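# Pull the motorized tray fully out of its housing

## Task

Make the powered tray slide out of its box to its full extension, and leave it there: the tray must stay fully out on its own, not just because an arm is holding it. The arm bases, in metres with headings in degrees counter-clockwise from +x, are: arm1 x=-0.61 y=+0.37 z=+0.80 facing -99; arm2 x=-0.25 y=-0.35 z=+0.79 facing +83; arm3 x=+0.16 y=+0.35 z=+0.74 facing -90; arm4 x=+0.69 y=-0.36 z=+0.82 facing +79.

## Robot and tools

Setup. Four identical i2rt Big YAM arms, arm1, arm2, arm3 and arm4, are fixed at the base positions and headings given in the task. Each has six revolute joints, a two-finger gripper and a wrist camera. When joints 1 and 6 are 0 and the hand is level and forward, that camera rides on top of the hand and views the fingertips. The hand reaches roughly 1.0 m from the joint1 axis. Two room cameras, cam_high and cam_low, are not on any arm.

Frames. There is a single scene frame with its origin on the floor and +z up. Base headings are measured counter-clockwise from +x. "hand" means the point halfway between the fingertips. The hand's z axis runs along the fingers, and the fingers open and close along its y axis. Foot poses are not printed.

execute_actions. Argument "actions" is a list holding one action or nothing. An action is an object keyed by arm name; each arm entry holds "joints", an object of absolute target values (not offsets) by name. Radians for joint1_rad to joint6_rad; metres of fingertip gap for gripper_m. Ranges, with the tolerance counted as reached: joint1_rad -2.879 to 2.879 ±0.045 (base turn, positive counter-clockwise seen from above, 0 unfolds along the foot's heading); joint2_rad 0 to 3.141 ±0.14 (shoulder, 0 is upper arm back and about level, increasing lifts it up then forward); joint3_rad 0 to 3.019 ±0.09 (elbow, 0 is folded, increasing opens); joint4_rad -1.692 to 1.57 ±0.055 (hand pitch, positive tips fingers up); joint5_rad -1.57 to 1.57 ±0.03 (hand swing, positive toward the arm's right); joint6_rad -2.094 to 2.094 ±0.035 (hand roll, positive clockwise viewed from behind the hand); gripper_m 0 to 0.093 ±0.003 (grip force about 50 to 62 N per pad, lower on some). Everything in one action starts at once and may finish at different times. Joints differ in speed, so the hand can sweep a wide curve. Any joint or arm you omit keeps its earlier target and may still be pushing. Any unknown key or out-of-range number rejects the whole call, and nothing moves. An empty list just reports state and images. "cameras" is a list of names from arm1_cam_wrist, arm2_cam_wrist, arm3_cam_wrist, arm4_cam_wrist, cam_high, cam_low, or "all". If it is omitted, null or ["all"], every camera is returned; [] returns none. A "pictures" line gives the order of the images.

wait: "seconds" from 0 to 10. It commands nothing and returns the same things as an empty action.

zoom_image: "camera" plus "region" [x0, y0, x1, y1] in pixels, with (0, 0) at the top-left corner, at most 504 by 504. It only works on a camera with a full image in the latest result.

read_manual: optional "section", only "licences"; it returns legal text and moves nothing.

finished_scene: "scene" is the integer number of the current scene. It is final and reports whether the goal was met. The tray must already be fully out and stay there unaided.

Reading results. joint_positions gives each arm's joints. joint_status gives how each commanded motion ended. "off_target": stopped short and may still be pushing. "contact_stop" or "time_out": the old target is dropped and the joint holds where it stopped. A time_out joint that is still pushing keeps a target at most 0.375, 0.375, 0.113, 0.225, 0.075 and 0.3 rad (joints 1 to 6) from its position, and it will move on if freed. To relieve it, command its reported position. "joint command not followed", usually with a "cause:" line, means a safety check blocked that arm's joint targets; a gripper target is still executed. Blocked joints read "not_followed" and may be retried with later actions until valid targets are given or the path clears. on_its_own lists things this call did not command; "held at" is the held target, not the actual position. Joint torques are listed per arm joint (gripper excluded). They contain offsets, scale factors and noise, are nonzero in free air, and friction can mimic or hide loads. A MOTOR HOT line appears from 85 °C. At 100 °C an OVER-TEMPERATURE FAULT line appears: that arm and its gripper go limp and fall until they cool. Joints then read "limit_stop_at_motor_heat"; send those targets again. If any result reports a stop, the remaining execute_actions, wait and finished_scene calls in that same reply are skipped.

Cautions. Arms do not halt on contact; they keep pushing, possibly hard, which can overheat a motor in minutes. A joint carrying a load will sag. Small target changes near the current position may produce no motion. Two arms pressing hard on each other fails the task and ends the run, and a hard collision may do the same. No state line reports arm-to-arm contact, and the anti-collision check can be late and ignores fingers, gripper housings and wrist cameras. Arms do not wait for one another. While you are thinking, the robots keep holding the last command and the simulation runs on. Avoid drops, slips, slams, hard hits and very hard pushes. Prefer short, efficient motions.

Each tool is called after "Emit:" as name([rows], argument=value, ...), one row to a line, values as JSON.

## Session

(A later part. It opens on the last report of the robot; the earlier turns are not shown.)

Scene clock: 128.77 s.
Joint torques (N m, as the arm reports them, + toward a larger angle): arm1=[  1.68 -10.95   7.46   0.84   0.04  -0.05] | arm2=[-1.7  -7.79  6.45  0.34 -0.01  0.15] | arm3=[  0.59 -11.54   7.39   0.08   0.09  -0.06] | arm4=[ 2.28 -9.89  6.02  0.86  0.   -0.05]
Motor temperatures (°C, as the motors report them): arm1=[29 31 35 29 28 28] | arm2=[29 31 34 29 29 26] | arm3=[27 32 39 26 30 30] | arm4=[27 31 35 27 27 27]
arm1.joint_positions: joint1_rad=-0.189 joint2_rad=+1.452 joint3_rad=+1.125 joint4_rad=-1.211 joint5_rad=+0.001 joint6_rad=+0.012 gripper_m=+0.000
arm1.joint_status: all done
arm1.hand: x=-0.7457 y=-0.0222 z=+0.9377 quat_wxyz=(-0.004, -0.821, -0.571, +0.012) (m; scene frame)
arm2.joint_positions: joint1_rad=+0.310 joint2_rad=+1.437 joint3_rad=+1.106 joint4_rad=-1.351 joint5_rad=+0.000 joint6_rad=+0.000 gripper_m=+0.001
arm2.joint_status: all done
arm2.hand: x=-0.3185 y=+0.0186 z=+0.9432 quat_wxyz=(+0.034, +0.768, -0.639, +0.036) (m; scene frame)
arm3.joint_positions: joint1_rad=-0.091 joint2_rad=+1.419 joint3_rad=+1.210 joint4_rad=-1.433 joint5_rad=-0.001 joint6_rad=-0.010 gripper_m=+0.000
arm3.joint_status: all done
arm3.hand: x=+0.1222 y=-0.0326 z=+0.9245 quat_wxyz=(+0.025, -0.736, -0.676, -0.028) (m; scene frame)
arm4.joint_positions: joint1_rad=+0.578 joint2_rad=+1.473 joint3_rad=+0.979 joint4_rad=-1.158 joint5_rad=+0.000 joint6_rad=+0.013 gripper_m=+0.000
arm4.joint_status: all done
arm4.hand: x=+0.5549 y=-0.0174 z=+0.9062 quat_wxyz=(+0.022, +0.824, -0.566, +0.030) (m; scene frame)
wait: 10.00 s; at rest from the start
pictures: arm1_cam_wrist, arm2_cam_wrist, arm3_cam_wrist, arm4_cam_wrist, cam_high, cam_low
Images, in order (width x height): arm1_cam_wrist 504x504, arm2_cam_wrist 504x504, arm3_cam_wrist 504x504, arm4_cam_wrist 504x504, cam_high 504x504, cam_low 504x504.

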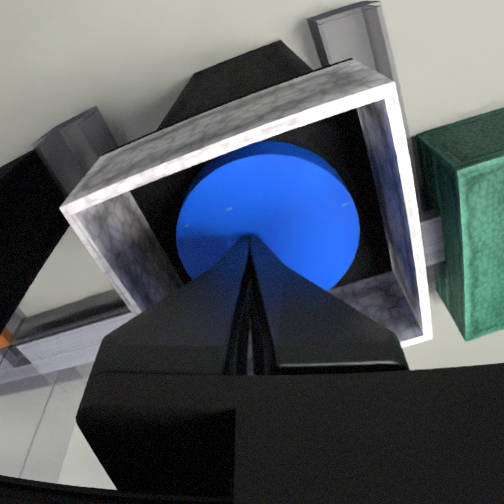

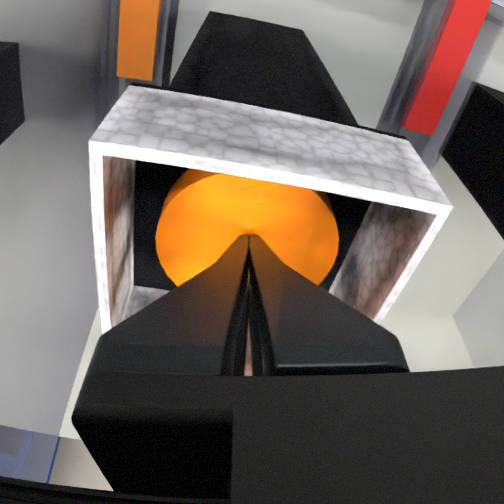

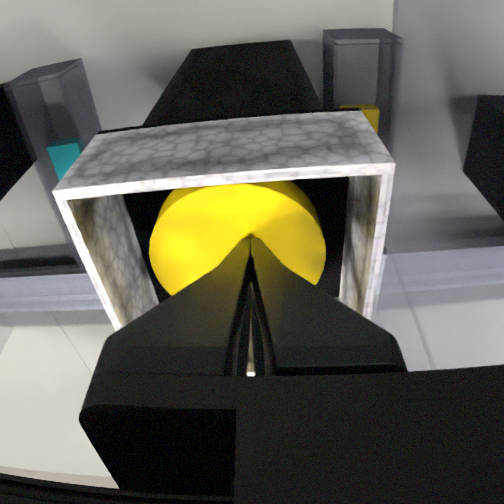

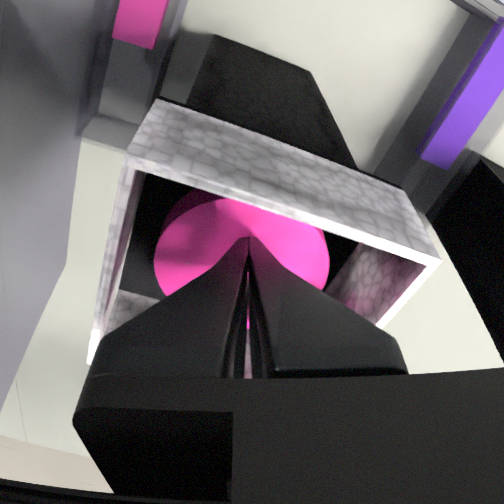

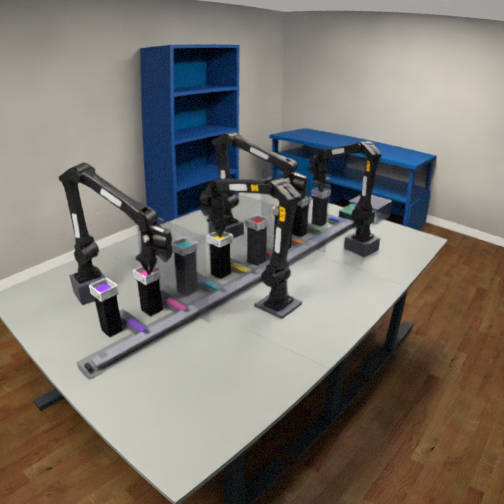

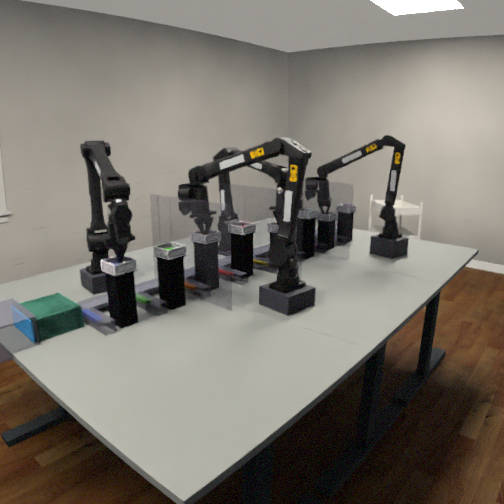

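Emit:
execute_actions(actions=[], cameras=["cam_high","cam_low"])

Emit:
wait(seconds=10)

Scene clock: 132.27 s.
Joint torques (N m, as the arm reports them, + toward a larger angle): arm1=[  1.15 -11.72   7.26   0.96   0.01  -0.04] | arm2=[-1.74 -7.87  6.45  0.33 -0.01  0.15] | arm3=[  0.4  -11.52   7.46   0.13   0.1   -0.04] | arm4=[ 2.35 -9.82  6.03  0.82 -0.01 -0.05]
Motor temperatures (°C, as the motors report them): arm1=[29 32 35 29 28 28] | arm2=[29 32 34 29 29 26] | arm3=[27 32 39 26 30 30] | arm4=[27 31 35 27 27 27]
arm1.joint_positions: joint1_rad=-0.189 joint2_rad=+1.452 joint3_rad=+1.125 joint4_rad=-1.211 joint5_rad=+0.001 joint6_rad=+0.012 gripper_m=+0.000
arm1.joint_status: all done
arm1.hand: x=-0.7457 y=-0.0222 z=+0.9377 quat_wxyz=(-0.004, -0.821, -0.571, +0.012) (m; scene frame)
arm2.joint_positions: joint1_rad=+0.310 joint2_rad=+1.437 joint3_rad=+1.106 joint4_rad=-1.351 joint5_rad=+0.000 joint6_rad=+0.000 gripper_m=+0.001
arm2.joint_status: all done
arm2.hand: x=-0.3185 y=+0.0186 z=+0.9432 quat_wxyz=(+0.034, +0.768, -0.639, +0.036) (m; scene frame)
arm3.joint_positions: joint1_rad=-0.091 joint2_rad=+1.419 joint3_rad=+1.210 joint4_rad=-1.433 joint5_rad=-0.001 joint6_rad=-0.010 gripper_m=+0.000
arm3.joint_status: all done
arm3.hand: x=+0.1222 y=-0.0326 z=+0.9245 quat_wxyz=(+0.025, -0.736, -0.676, -0.028) (m; scene frame)
arm4.joint_positions: joint1_rad=+0.578 joint2_rad=+1.473 joint3_rad=+0.979 joint4_rad=-1.158 joint5_rad=+0.000 joint6_rad=+0.013 gripper_m=+0.000
arm4.joint_status: all done
arm4.hand: x=+0.5549 y=-0.0174 z=+0.9062 quat_wxyz=(+0.022, +0.824, -0.566, +0.030) (m; scene frame)
pictures: cam_high, cam_low
Images, in order (width x height): cam_high 504x504, cam_low 504x504.

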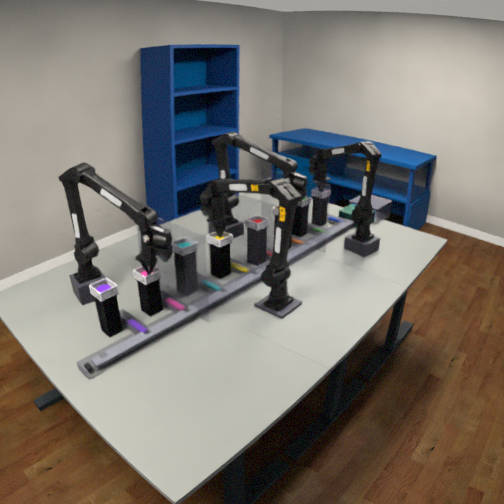

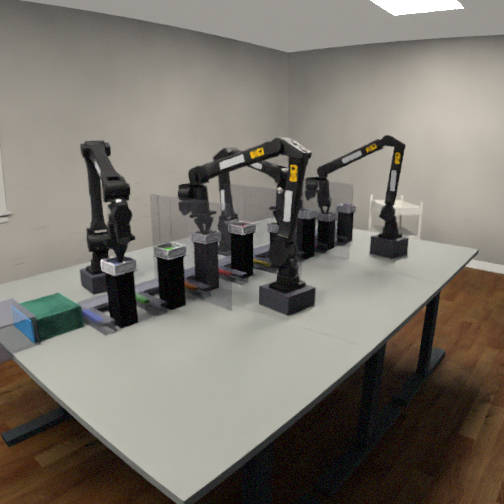

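Scene clock: 142.27 s.
Joint torques (N m, as the arm reports them, + toward a larger angle): arm1=[  1.76 -10.62   7.17   0.68   0.06  -0.04] | arm2=[-1.72 -7.79  6.44  0.35 -0.01  0.15] | arm3=[  0.09 -11.23   7.43   0.11   0.1   -0.05] | arm4=[ 2.31 -9.81  6.03  0.88 -0.01 -0.06]
Motor temperatures (°C, as the motors report them): arm1=[29 32 35 29 28 28] | arm2=[29 32 34 29 29 26] | arm3=[27 33 39 26 30 30] | arm4=[27 31 35 27 27 27]
arm1.joint_positions: joint1_rad=-0.189 joint2_rad=+1.452 joint3_rad=+1.125 joint4_rad=-1.211 joint5_rad=+0.001 joint6_rad=+0.012 gripper_m=+0.000
arm1.joint_status: all done
arm1.hand: x=-0.7457 y=-0.0222 z=+0.9377 quat_wxyz=(-0.004, -0.821, -0.571, +0.012) (m; scene frame)
arm2.joint_positions: joint1_rad=+0.310 joint2_rad=+1.437 joint3_rad=+1.106 joint4_rad=-1.351 joint5_rad=+0.000 joint6_rad=+0.000 gripper_m=+0.001
arm2.joint_status: all done
arm2.hand: x=-0.3185 y=+0.0186 z=+0.9432 quat_wxyz=(+0.034, +0.768, -0.639, +0.036) (m; scene frame)
arm3.joint_positions: joint1_rad=-0.091 joint2_rad=+1.419 joint3_rad=+1.210 joint4_rad=-1.433 joint5_rad=-0.001 joint6_rad=-0.010 gripper_m=+0.000
arm3.joint_status: all done
arm3.hand: x=+0.1222 y=-0.0326 z=+0.9245 quat_wxyz=(+0.025, -0.736, -0.676, -0.028) (m; scene frame)
arm4.joint_positions: joint1_rad=+0.578 joint2_rad=+1.473 joint3_rad=+0.979 joint4_rad=-1.158 joint5_rad=+0.000 joint6_rad=+0.013 gripper_m=+0.000
arm4.joint_status: all done
arm4.hand: x=+0.5549 y=-0.0174 z=+0.9062 quat_wxyz=(+0.022, +0.824, -0.566, +0.030) (m; scene frame)
wait: 10.00 s; at rest by 0.27 s
pictures: arm1_cam_wrist, arm2_cam_wrist, arm3_cam_wrist, arm4_cam_wrist, cam_high, cam_low
Images, in order (width x height): arm1_cam_wrist 504x504, arm2_cam_wrist 504x504, arm3_cam_wrist 504x504, arm4_cam_wrist 504x504, cam_high 504x504, cam_low 504x504.

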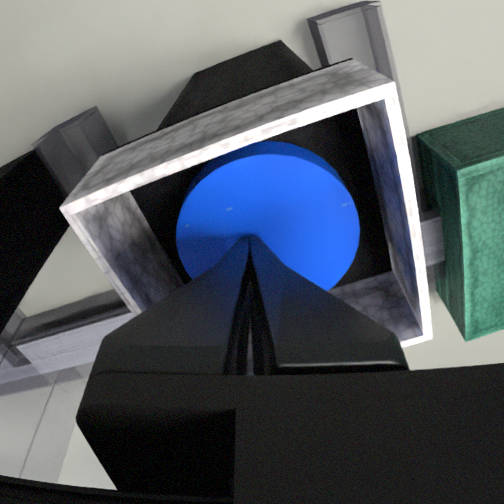

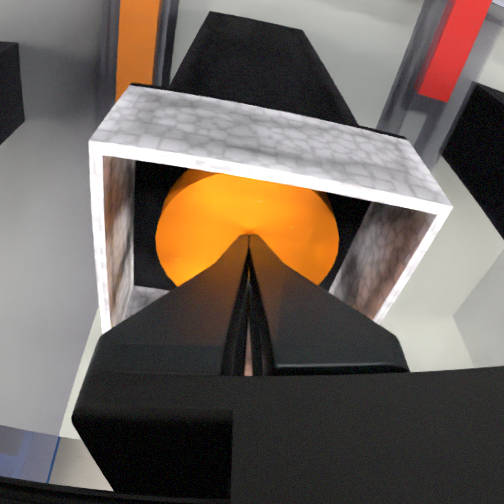

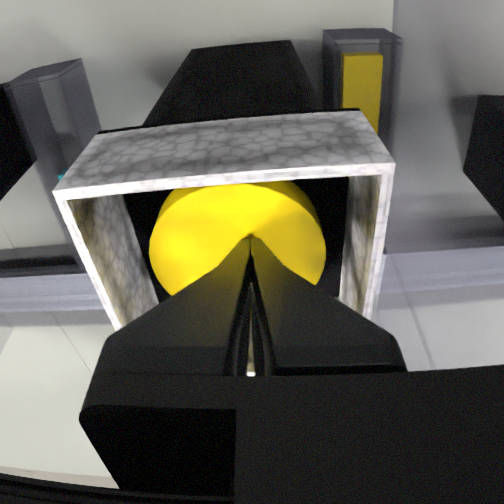

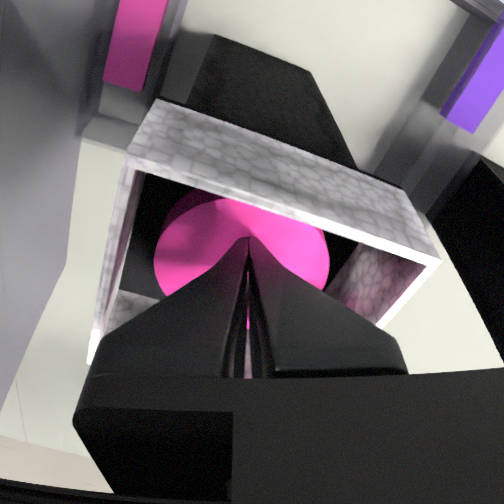

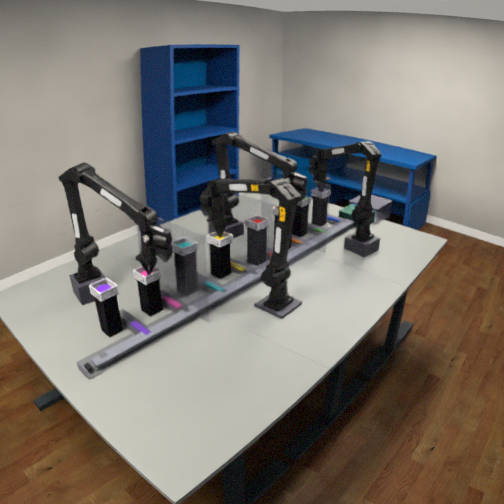

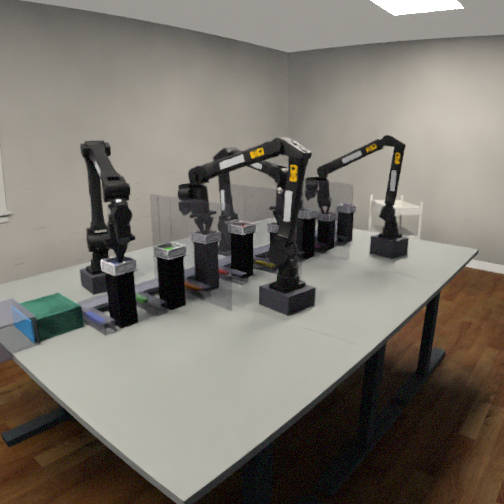

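Emit:
execute_actions([
  {"arm3":{"joints":{"joint2_rad":1.25,"joint3_rad":1.3,"joint4_rad":-1.41}}},
], cameras=[])

Emit:
execute_actions([
  {"arm3":{"joints":{"joint1_rad":0.45}}},
], cameras=[])

Emit:
execute_actions([
  {"arm3":{"joints":{"joint2_rad":1.47}}},
], cameras=[])

Emit:
wait(seconds=10)

Emit:
wait(seconds=10)

Emit:
wait(seconds=10)

Scene clock: 151.80 s.
Joint torques (N m, as the arm reports them, + toward a larger angle): arm1=[  0.94 -10.96   7.47   1.03  -0.06  -0.04] | arm2=[-1.71 -7.84  6.45  0.35 -0.01  0.15] | arm3=[  0.51 -10.01  10.67   1.51   0.09  -0.04] | arm4=[ 2.37 -9.73  6.03  0.87 -0.02 -0.05]
Motor temperatures (°C, as the motors report them): arm1=[29 32 35 29 28 28] | arm2=[29 32 34 29 29 26] | arm3=[27 33 39 26 30 30] | arm4=[27 31 35 27 27 27]
arm1.joint_positions: joint1_rad=-0.189 joint2_rad=+1.452 joint3_rad=+1.125 joint4_rad=-1.211 joint5_rad=+0.001 joint6_rad=+0.012 gripper_m=+0.000
arm1.joint_status: not commanded
arm1.hand: x=-0.7457 y=-0.0222 z=+0.9377 quat_wxyz=(-0.004, -0.821, -0.571, +0.012) (m; scene frame)
arm2.joint_positions: joint1_rad=+0.310 joint2_rad=+1.437 joint3_rad=+1.106 joint4_rad=-1.351 joint5_rad=+0.000 joint6_rad=+0.000 gripper_m=+0.001
arm2.joint_status: not commanded
arm2.hand: x=-0.3185 y=+0.0186 z=+0.9432 quat_wxyz=(+0.034, +0.768, -0.639, +0.036) (m; scene frame)
arm3.joint_positions: joint1_rad=-0.091 joint2_rad=+1.240 joint3_rad=+1.276 joint4_rad=-1.425 joint5_rad=-0.001 joint6_rad=-0.010 gripper_m=+0.000
arm3.joint_status: all done
arm3.hand: x=+0.1220 y=-0.0345 z=+1.0165 quat_wxyz=(-0.060, -0.734, -0.673, +0.066) (m; scene frame)
arm4.joint_positions: joint1_rad=+0.578 joint2_rad=+1.473 joint3_rad=+0.979 joint4_rad=-1.158 joint5_rad=+0.000 joint6_rad=+0.013 gripper_m=+0.000
arm4.joint_status: not commanded
arm4.hand: x=+0.5549 y=-0.0174 z=+0.9062 quat_wxyz=(+0.022, +0.824, -0.566, +0.030) (m; scene frame)
pictures: none
No camera images: the call's "cameras" was empty. Leave "cameras" out to get every camera's image.

Scene clock: 152.93 s.
Joint torques (N m, as the arm reports them, + toward a larger angle): arm1=[  1.77 -10.99   7.52   0.96  -0.04  -0.06] | arm2=[-1.75 -7.85  6.44  0.35 -0.01  0.15] | arm3=[  0.57 -10.02  10.61   1.57   0.1   -0.02] | arm4=[ 2.38 -9.75  6.03  0.84  0.   -0.05]
Motor temperatures (°C, as the motors report them): arm1=[29 32 35 29 28 28] | arm2=[29 32 34 29 29 26] | arm3=[27 33 40 26 30 30] | arm4=[27 31 35 27 27 27]
arm1.joint_positions: joint1_rad=-0.189 joint2_rad=+1.452 joint3_rad=+1.125 joint4_rad=-1.211 joint5_rad=+0.001 joint6_rad=+0.012 gripper_m=+0.000
arm1.joint_status: not commanded
arm1.hand: x=-0.7457 y=-0.0222 z=+0.9377 quat_wxyz=(-0.004, -0.821, -0.571, +0.012) (m; scene frame)
arm2.joint_positions: joint1_rad=+0.310 joint2_rad=+1.437 joint3_rad=+1.106 joint4_rad=-1.351 joint5_rad=+0.000 joint6_rad=+0.000 gripper_m=+0.001
arm2.joint_status: not commanded
arm2.hand: x=-0.3185 y=+0.0186 z=+0.9432 quat_wxyz=(+0.034, +0.768, -0.639, +0.036) (m; scene frame)
arm3.joint_positions: joint1_rad=+0.451 joint2_rad=+1.240 joint3_rad=+1.276 joint4_rad=-1.425 joint5_rad=-0.001 joint6_rad=-0.009 gripper_m=+0.000
arm3.joint_status: all done
arm3.hand: x=+0.3275 y=+0.0018 z=+1.0167 quat_wxyz=(-0.076, -0.527, -0.845, +0.047) (m; scene frame)
arm4.joint_positions: joint1_rad=+0.578 joint2_rad=+1.473 joint3_rad=+0.979 joint4_rad=-1.158 joint5_rad=+0.000 joint6_rad=+0.013 gripper_m=+0.000
arm4.joint_status: not commanded
arm4.hand: x=+0.5549 y=-0.0174 z=+0.9062 quat_wxyz=(+0.022, +0.824, -0.566, +0.030) (m; scene frame)
pictures: none
No camera images: the call's "cameras" was empty. Leave "cameras" out to get every camera's image.

Scene clock: 153.83 s.
Joint torques (N m, as the arm reports them, + toward a larger angle): arm1=[  1.15 -12.11   7.3    0.88   0.05   0.02] | arm2=[-1.69 -7.87  6.44  0.34 -0.02  0.14] | arm3=[  0.67 -10.16   7.77   1.07   0.1   -0.08] | arm4=[ 2.31 -9.96  6.    0.84 -0.01 -0.06]
Motor temperatures (°C, as the motors report them): arm1=[29 32 35 29 28 28] | arm2=[29 32 34 29 29 26] | arm3=[27 33 40 26 30 30] | arm4=[27 31 35 27 27 27]
arm1.joint_positions: joint1_rad=-0.189 joint2_rad=+1.452 joint3_rad=+1.125 joint4_rad=-1.211 joint5_rad=+0.001 joint6_rad=+0.012 gripper_m=+0.000
arm1.joint_status: not commanded
arm1.hand: x=-0.7457 y=-0.0222 z=+0.9377 quat_wxyz=(-0.004, -0.821, -0.571, +0.012) (m; scene frame)
arm2.joint_positions: joint1_rad=+0.310 joint2_rad=+1.437 joint3_rad=+1.106 joint4_rad=-1.351 joint5_rad=+0.000 joint6_rad=+0.000 gripper_m=+0.001
arm2.joint_status: not commanded
arm2.hand: x=-0.3185 y=+0.0186 z=+0.9432 quat_wxyz=(+0.034, +0.768, -0.639, +0.036) (m; scene frame)
arm3.joint_positions: joint1_rad=+0.451 joint2_rad=+1.428 joint3_rad=+1.308 joint4_rad=-1.422 joint5_rad=-0.001 joint6_rad=-0.009 gripper_m=+0.000
arm3.joint_status: all done
arm3.hand: x=+0.3413 y=-0.0270 z=+0.9577 quat_wxyz=(-0.012, -0.529, -0.849, +0.006) (m; scene frame)
arm4.joint_positions: joint1_rad=+0.578 joint2_rad=+1.473 joint3_rad=+0.979 joint4_rad=-1.158 joint5_rad=+0.000 joint6_rad=+0.013 gripper_m=+0.000
arm4.joint_status: not commanded
arm4.hand: x=+0.5549 y=-0.0174 z=+0.9062 quat_wxyz=(+0.022, +0.824, -0.566, +0.030) (m; scene frame)
pictures: none
No camera images: the call's "cameras" was empty. Leave "cameras" out to get every camera's image.

Scene clock: 163.83 s.
Joint torques (N m, as the arm reports them, + toward a larger angle): arm1=[  1.7  -10.93   7.63   0.93  -0.04  -0.02] | arm2=[-1.66 -7.83  6.45  0.36 -0.01  0.15] | arm3=[  0.64 -10.06   7.82   1.11   0.09  -0.06] | arm4=[ 2.22 -9.91  6.04  0.85 -0.02 -0.04]
Motor temperatures (°C, as the motors report them): arm1=[29 32 35 29 28 28] | arm2=[29 32 34 29 29 26] | arm3=[27 33 40 26 30 30] | arm4=[27 31 35 27 27 27]
arm1.joint_positions: joint1_rad=-0.189 joint2_rad=+1.452 joint3_rad=+1.125 joint4_rad=-1.211 joint5_rad=+0.001 joint6_rad=+0.012 gripper_m=+0.000
arm1.joint_status: not commanded
arm1.hand: x=-0.7457 y=-0.0222 z=+0.9377 quat_wxyz=(-0.004, -0.821, -0.571, +0.012) (m; scene frame)
arm2.joint_positions: joint1_rad=+0.310 joint2_rad=+1.437 joint3_rad=+1.106 joint4_rad=-1.351 joint5_rad=+0.000 joint6_rad=+0.000 gripper_m=+0.001
arm2.joint_status: not commanded
arm2.hand: x=-0.3185 y=+0.0186 z=+0.9432 quat_wxyz=(+0.034, +0.768, -0.639, +0.036) (m; scene frame)
arm3.joint_positions: joint1_rad=+0.451 joint2_rad=+1.428 joint3_rad=+1.308 joint4_rad=-1.422 joint5_rad=-0.001 joint6_rad=-0.009 gripper_m=+0.000
arm3.joint_status: all done
arm3.hand: x=+0.3413 y=-0.0270 z=+0.9577 quat_wxyz=(-0.012, -0.529, -0.849, +0.006) (m; scene frame)
arm4.joint_positions: joint1_rad=+0.578 joint2_rad=+1.473 joint3_rad=+0.979 joint4_rad=-1.158 joint5_rad=+0.000 joint6_rad=+0.013 gripper_m=+0.000
arm4.joint_status: not commanded
arm4.hand: x=+0.5549 y=-0.0174 z=+0.9062 quat_wxyz=(+0.022, +0.824, -0.566, +0.030) (m; scene frame)
wait: 10.00 s; at rest by 0.27 s
pictures: arm1_cam_wrist, arm2_cam_wrist, arm3_cam_wrist, arm4_cam_wrist, cam_high, cam_low
Images, in order (width x height): arm1_cam_wrist 504x504, arm2_cam_wrist 504x504, arm3_cam_wrist 504x504, arm4_cam_wrist 504x504, cam_high 504x504, cam_low 504x504.

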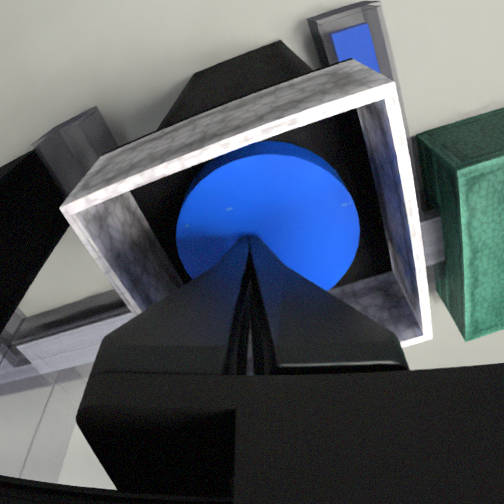

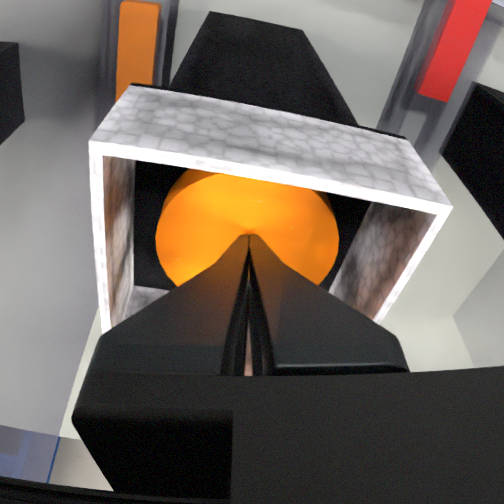

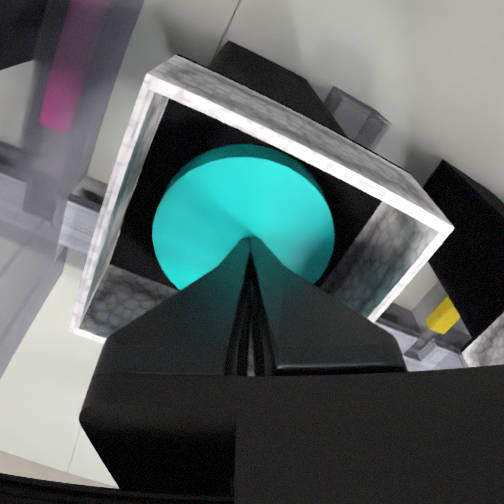

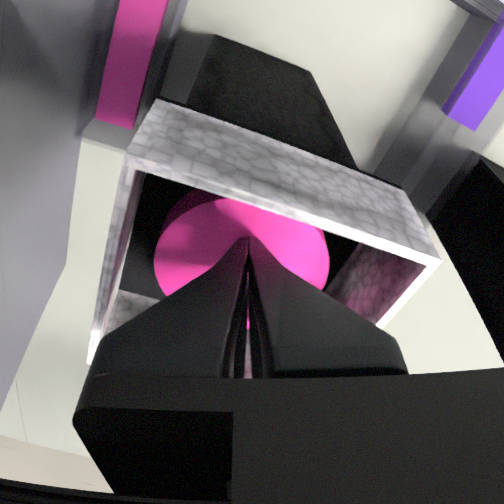

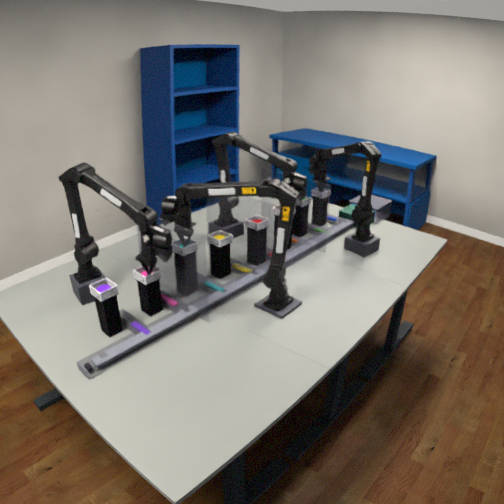

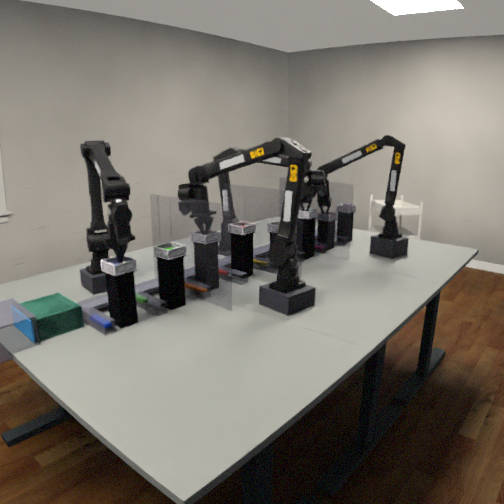

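Scene clock: 173.83 s.
Joint torques (N m, as the arm reports them, + toward a larger angle): arm1=[  1.38 -11.45   7.4    0.62   0.03  -0.05] | arm2=[-1.72 -7.85  6.44  0.33 -0.02  0.15] | arm3=[ -0.08 -10.48   7.98   1.13   0.09  -0.06] | arm4=[ 2.27 -9.75  6.04  0.86 -0.01 -0.05]
Motor temperatures (°C, as the motors report them): arm1=[29 32 35 29 28 28] | arm2=[29 32 34 29 29 26] | arm3=[27 33 40 27 30 30] | arm4=[27 31 35 27 27 27]
arm1.joint_positions: joint1_rad=-0.189 joint2_rad=+1.452 joint3_rad=+1.125 joint4_rad=-1.211 joint5_rad=+0.001 joint6_rad=+0.012 gripper_m=+0.000
arm1.joint_status: not commanded
arm1.hand: x=-0.7457 y=-0.0222 z=+0.9377 quat_wxyz=(-0.004, -0.821, -0.571, +0.012) (m; scene frame)
arm2.joint_positions: joint1_rad=+0.310 joint2_rad=+1.437 joint3_rad=+1.106 joint4_rad=-1.351 joint5_rad=+0.000 joint6_rad=+0.000 gripper_m=+0.001
arm2.joint_status: not commanded
arm2.hand: x=-0.3185 y=+0.0186 z=+0.9432 quat_wxyz=(+0.034, +0.768, -0.639, +0.036) (m; scene frame)
arm3.joint_positions: joint1_rad=+0.451 joint2_rad=+1.428 joint3_rad=+1.308 joint4_rad=-1.422 joint5_rad=-0.001 joint6_rad=-0.009 gripper_m=+0.000
arm3.joint_status: all done
arm3.hand: x=+0.3413 y=-0.0270 z=+0.9577 quat_wxyz=(-0.012, -0.529, -0.849, +0.006) (m; scene frame)
arm4.joint_positions: joint1_rad=+0.578 joint2_rad=+1.473 joint3_rad=+0.979 joint4_rad=-1.158 joint5_rad=+0.000 joint6_rad=+0.013 gripper_m=+0.000
arm4.joint_status: not commanded
arm4.hand: x=+0.5549 y=-0.0174 z=+0.9062 quat_wxyz=(+0.022, +0.824, -0.566, +0.030) (m; scene frame)
wait: 10.00 s; at rest by 0.27 s
pictures: arm1_cam_wrist, arm2_cam_wrist, arm3_cam_wrist, arm4_cam_wrist, cam_high, cam_low
Images, in order (width x height): arm1_cam_wrist 504x504, arm2_cam_wrist 504x504, arm3_cam_wrist 504x504, arm4_cam_wrist 504x504, cam_high 504x504, cam_low 504x504.

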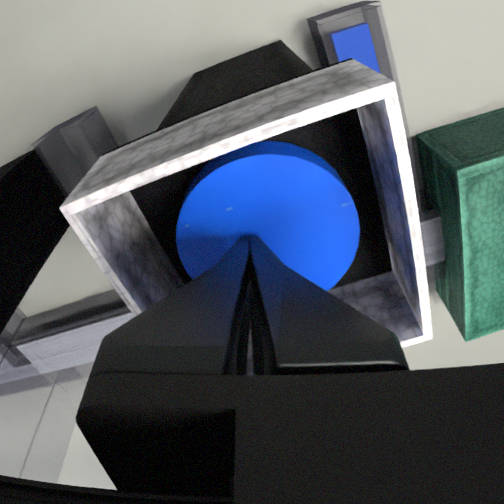

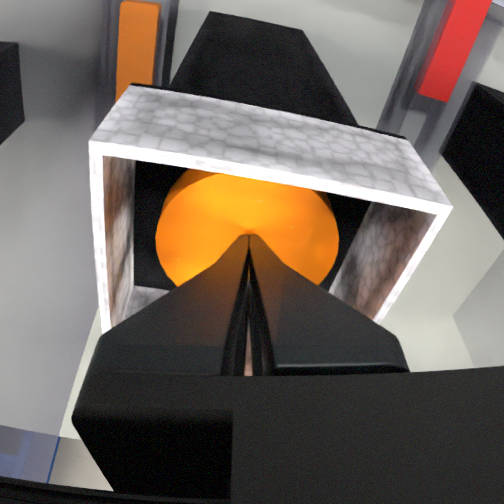

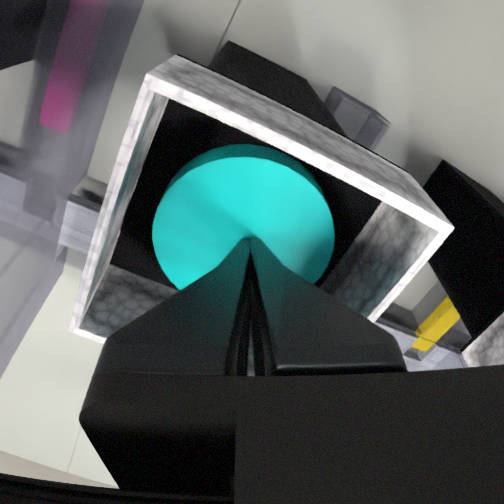

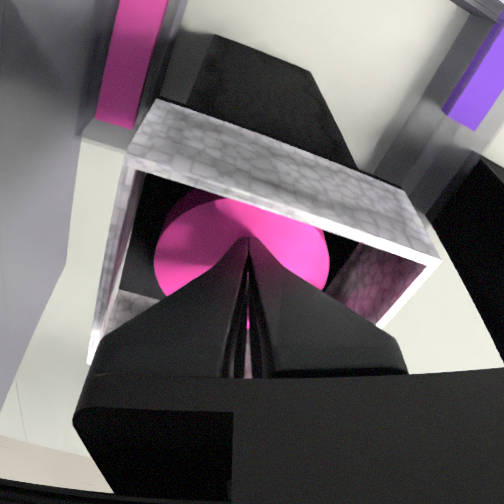

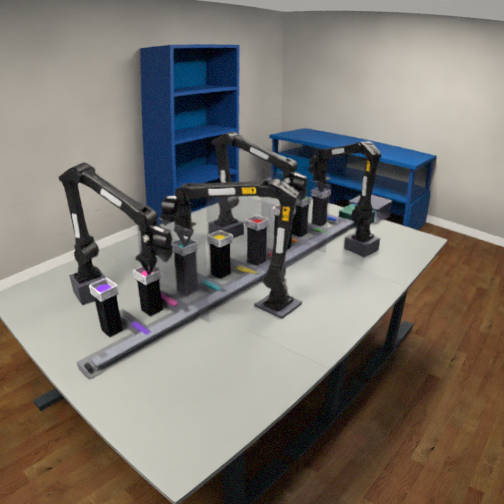

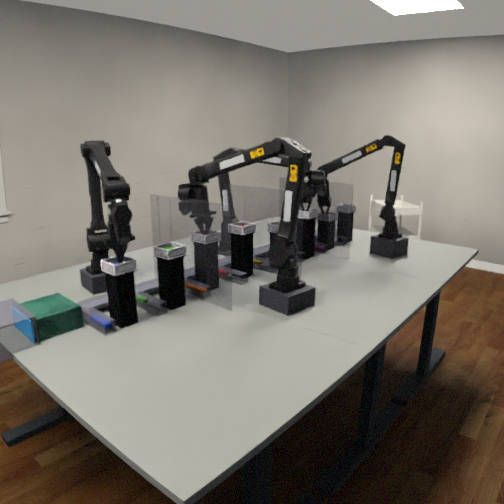

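Scene clock: 183.83 s.
Joint torques (N m, as the arm reports them, + toward a larger angle): arm1=[  1.02 -11.18   7.58   0.99   0.    -0.05] | arm2=[-1.66 -7.82  6.44  0.33 -0.01  0.15] | arm3=[  0.62 -10.44   7.95   1.21   0.08  -0.05] | arm4=[ 2.29 -9.87  6.03  0.83 -0.01 -0.06]
Motor temperatures (°C, as the motors report them): arm1=[29 32 35 29 28 28] | arm2=[29 32 35 29 29 26] | arm3=[27 33 40 27 30 30] | arm4=[27 31 36 27 27 27]
arm1.joint_positions: joint1_rad=-0.189 joint2_rad=+1.452 joint3_rad=+1.125 joint4_rad=-1.211 joint5_rad=+0.001 joint6_rad=+0.012 gripper_m=+0.000
arm1.joint_status: not commanded
arm1.hand: x=-0.7457 y=-0.0222 z=+0.9377 quat_wxyz=(-0.004, -0.821, -0.571, +0.012) (m; scene frame)
arm2.joint_positions: joint1_rad=+0.310 joint2_rad=+1.437 joint3_rad=+1.106 joint4_rad=-1.351 joint5_rad=+0.000 joint6_rad=+0.000 gripper_m=+0.001
arm2.joint_status: not commanded
arm2.hand: x=-0.3185 y=+0.0186 z=+0.9432 quat_wxyz=(+0.034, +0.768, -0.639, +0.036) (m; scene frame)
arm3.joint_positions: joint1_rad=+0.451 joint2_rad=+1.428 joint3_rad=+1.308 joint4_rad=-1.422 joint5_rad=-0.001 joint6_rad=-0.009 gripper_m=+0.000
arm3.joint_status: all done
arm3.hand: x=+0.3413 y=-0.0270 z=+0.9577 quat_wxyz=(-0.012, -0.529, -0.849, +0.006) (m; scene frame)
arm4.joint_positions: joint1_rad=+0.578 joint2_rad=+1.473 joint3_rad=+0.979 joint4_rad=-1.158 joint5_rad=+0.000 joint6_rad=+0.013 gripper_m=+0.000
arm4.joint_status: not commanded
arm4.hand: x=+0.5549 y=-0.0174 z=+0.9062 quat_wxyz=(+0.022, +0.824, -0.566, +0.030) (m; scene frame)
wait: 10.00 s; at rest by 0.27 s
pictures: arm1_cam_wrist, arm2_cam_wrist, arm3_cam_wrist, arm4_cam_wrist, cam_high, cam_low
Images, in order (width x height): arm1_cam_wrist 504x504, arm2_cam_wrist 504x504, arm3_cam_wrist 504x504, arm4_cam_wrist 504x504, cam_high 504x504, cam_low 504x504.

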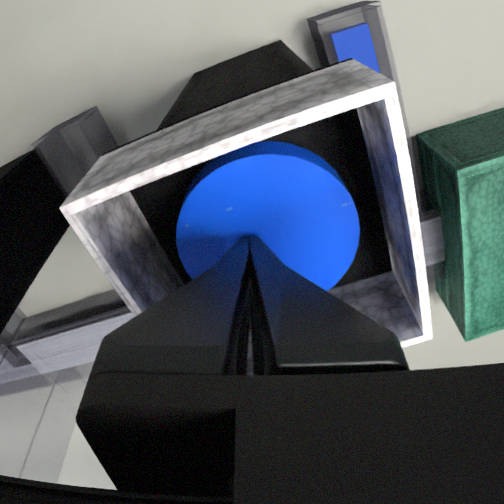

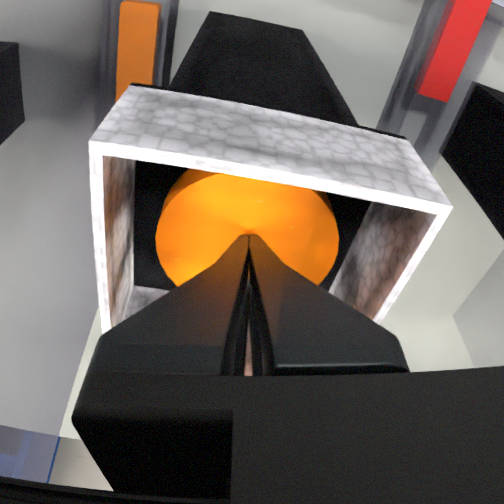

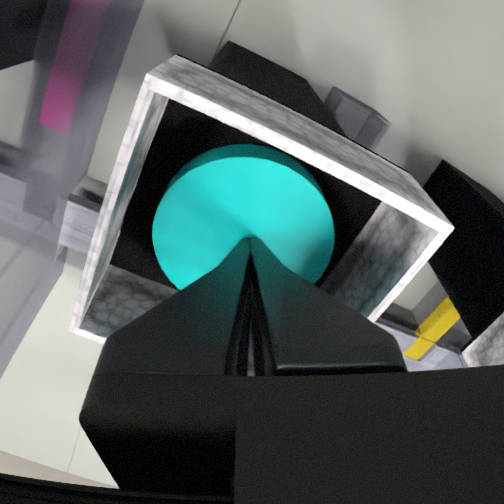

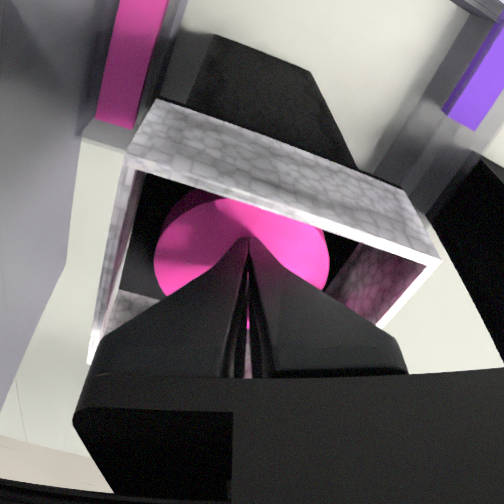

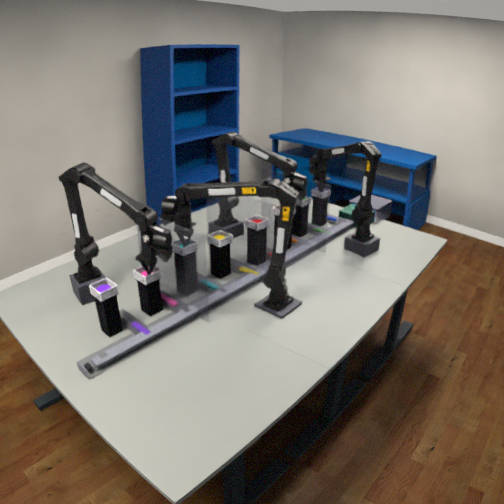

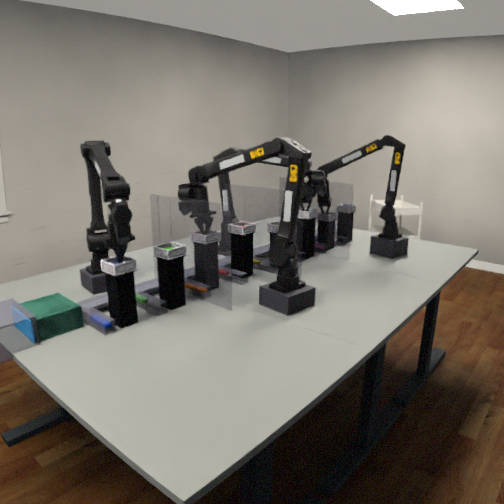

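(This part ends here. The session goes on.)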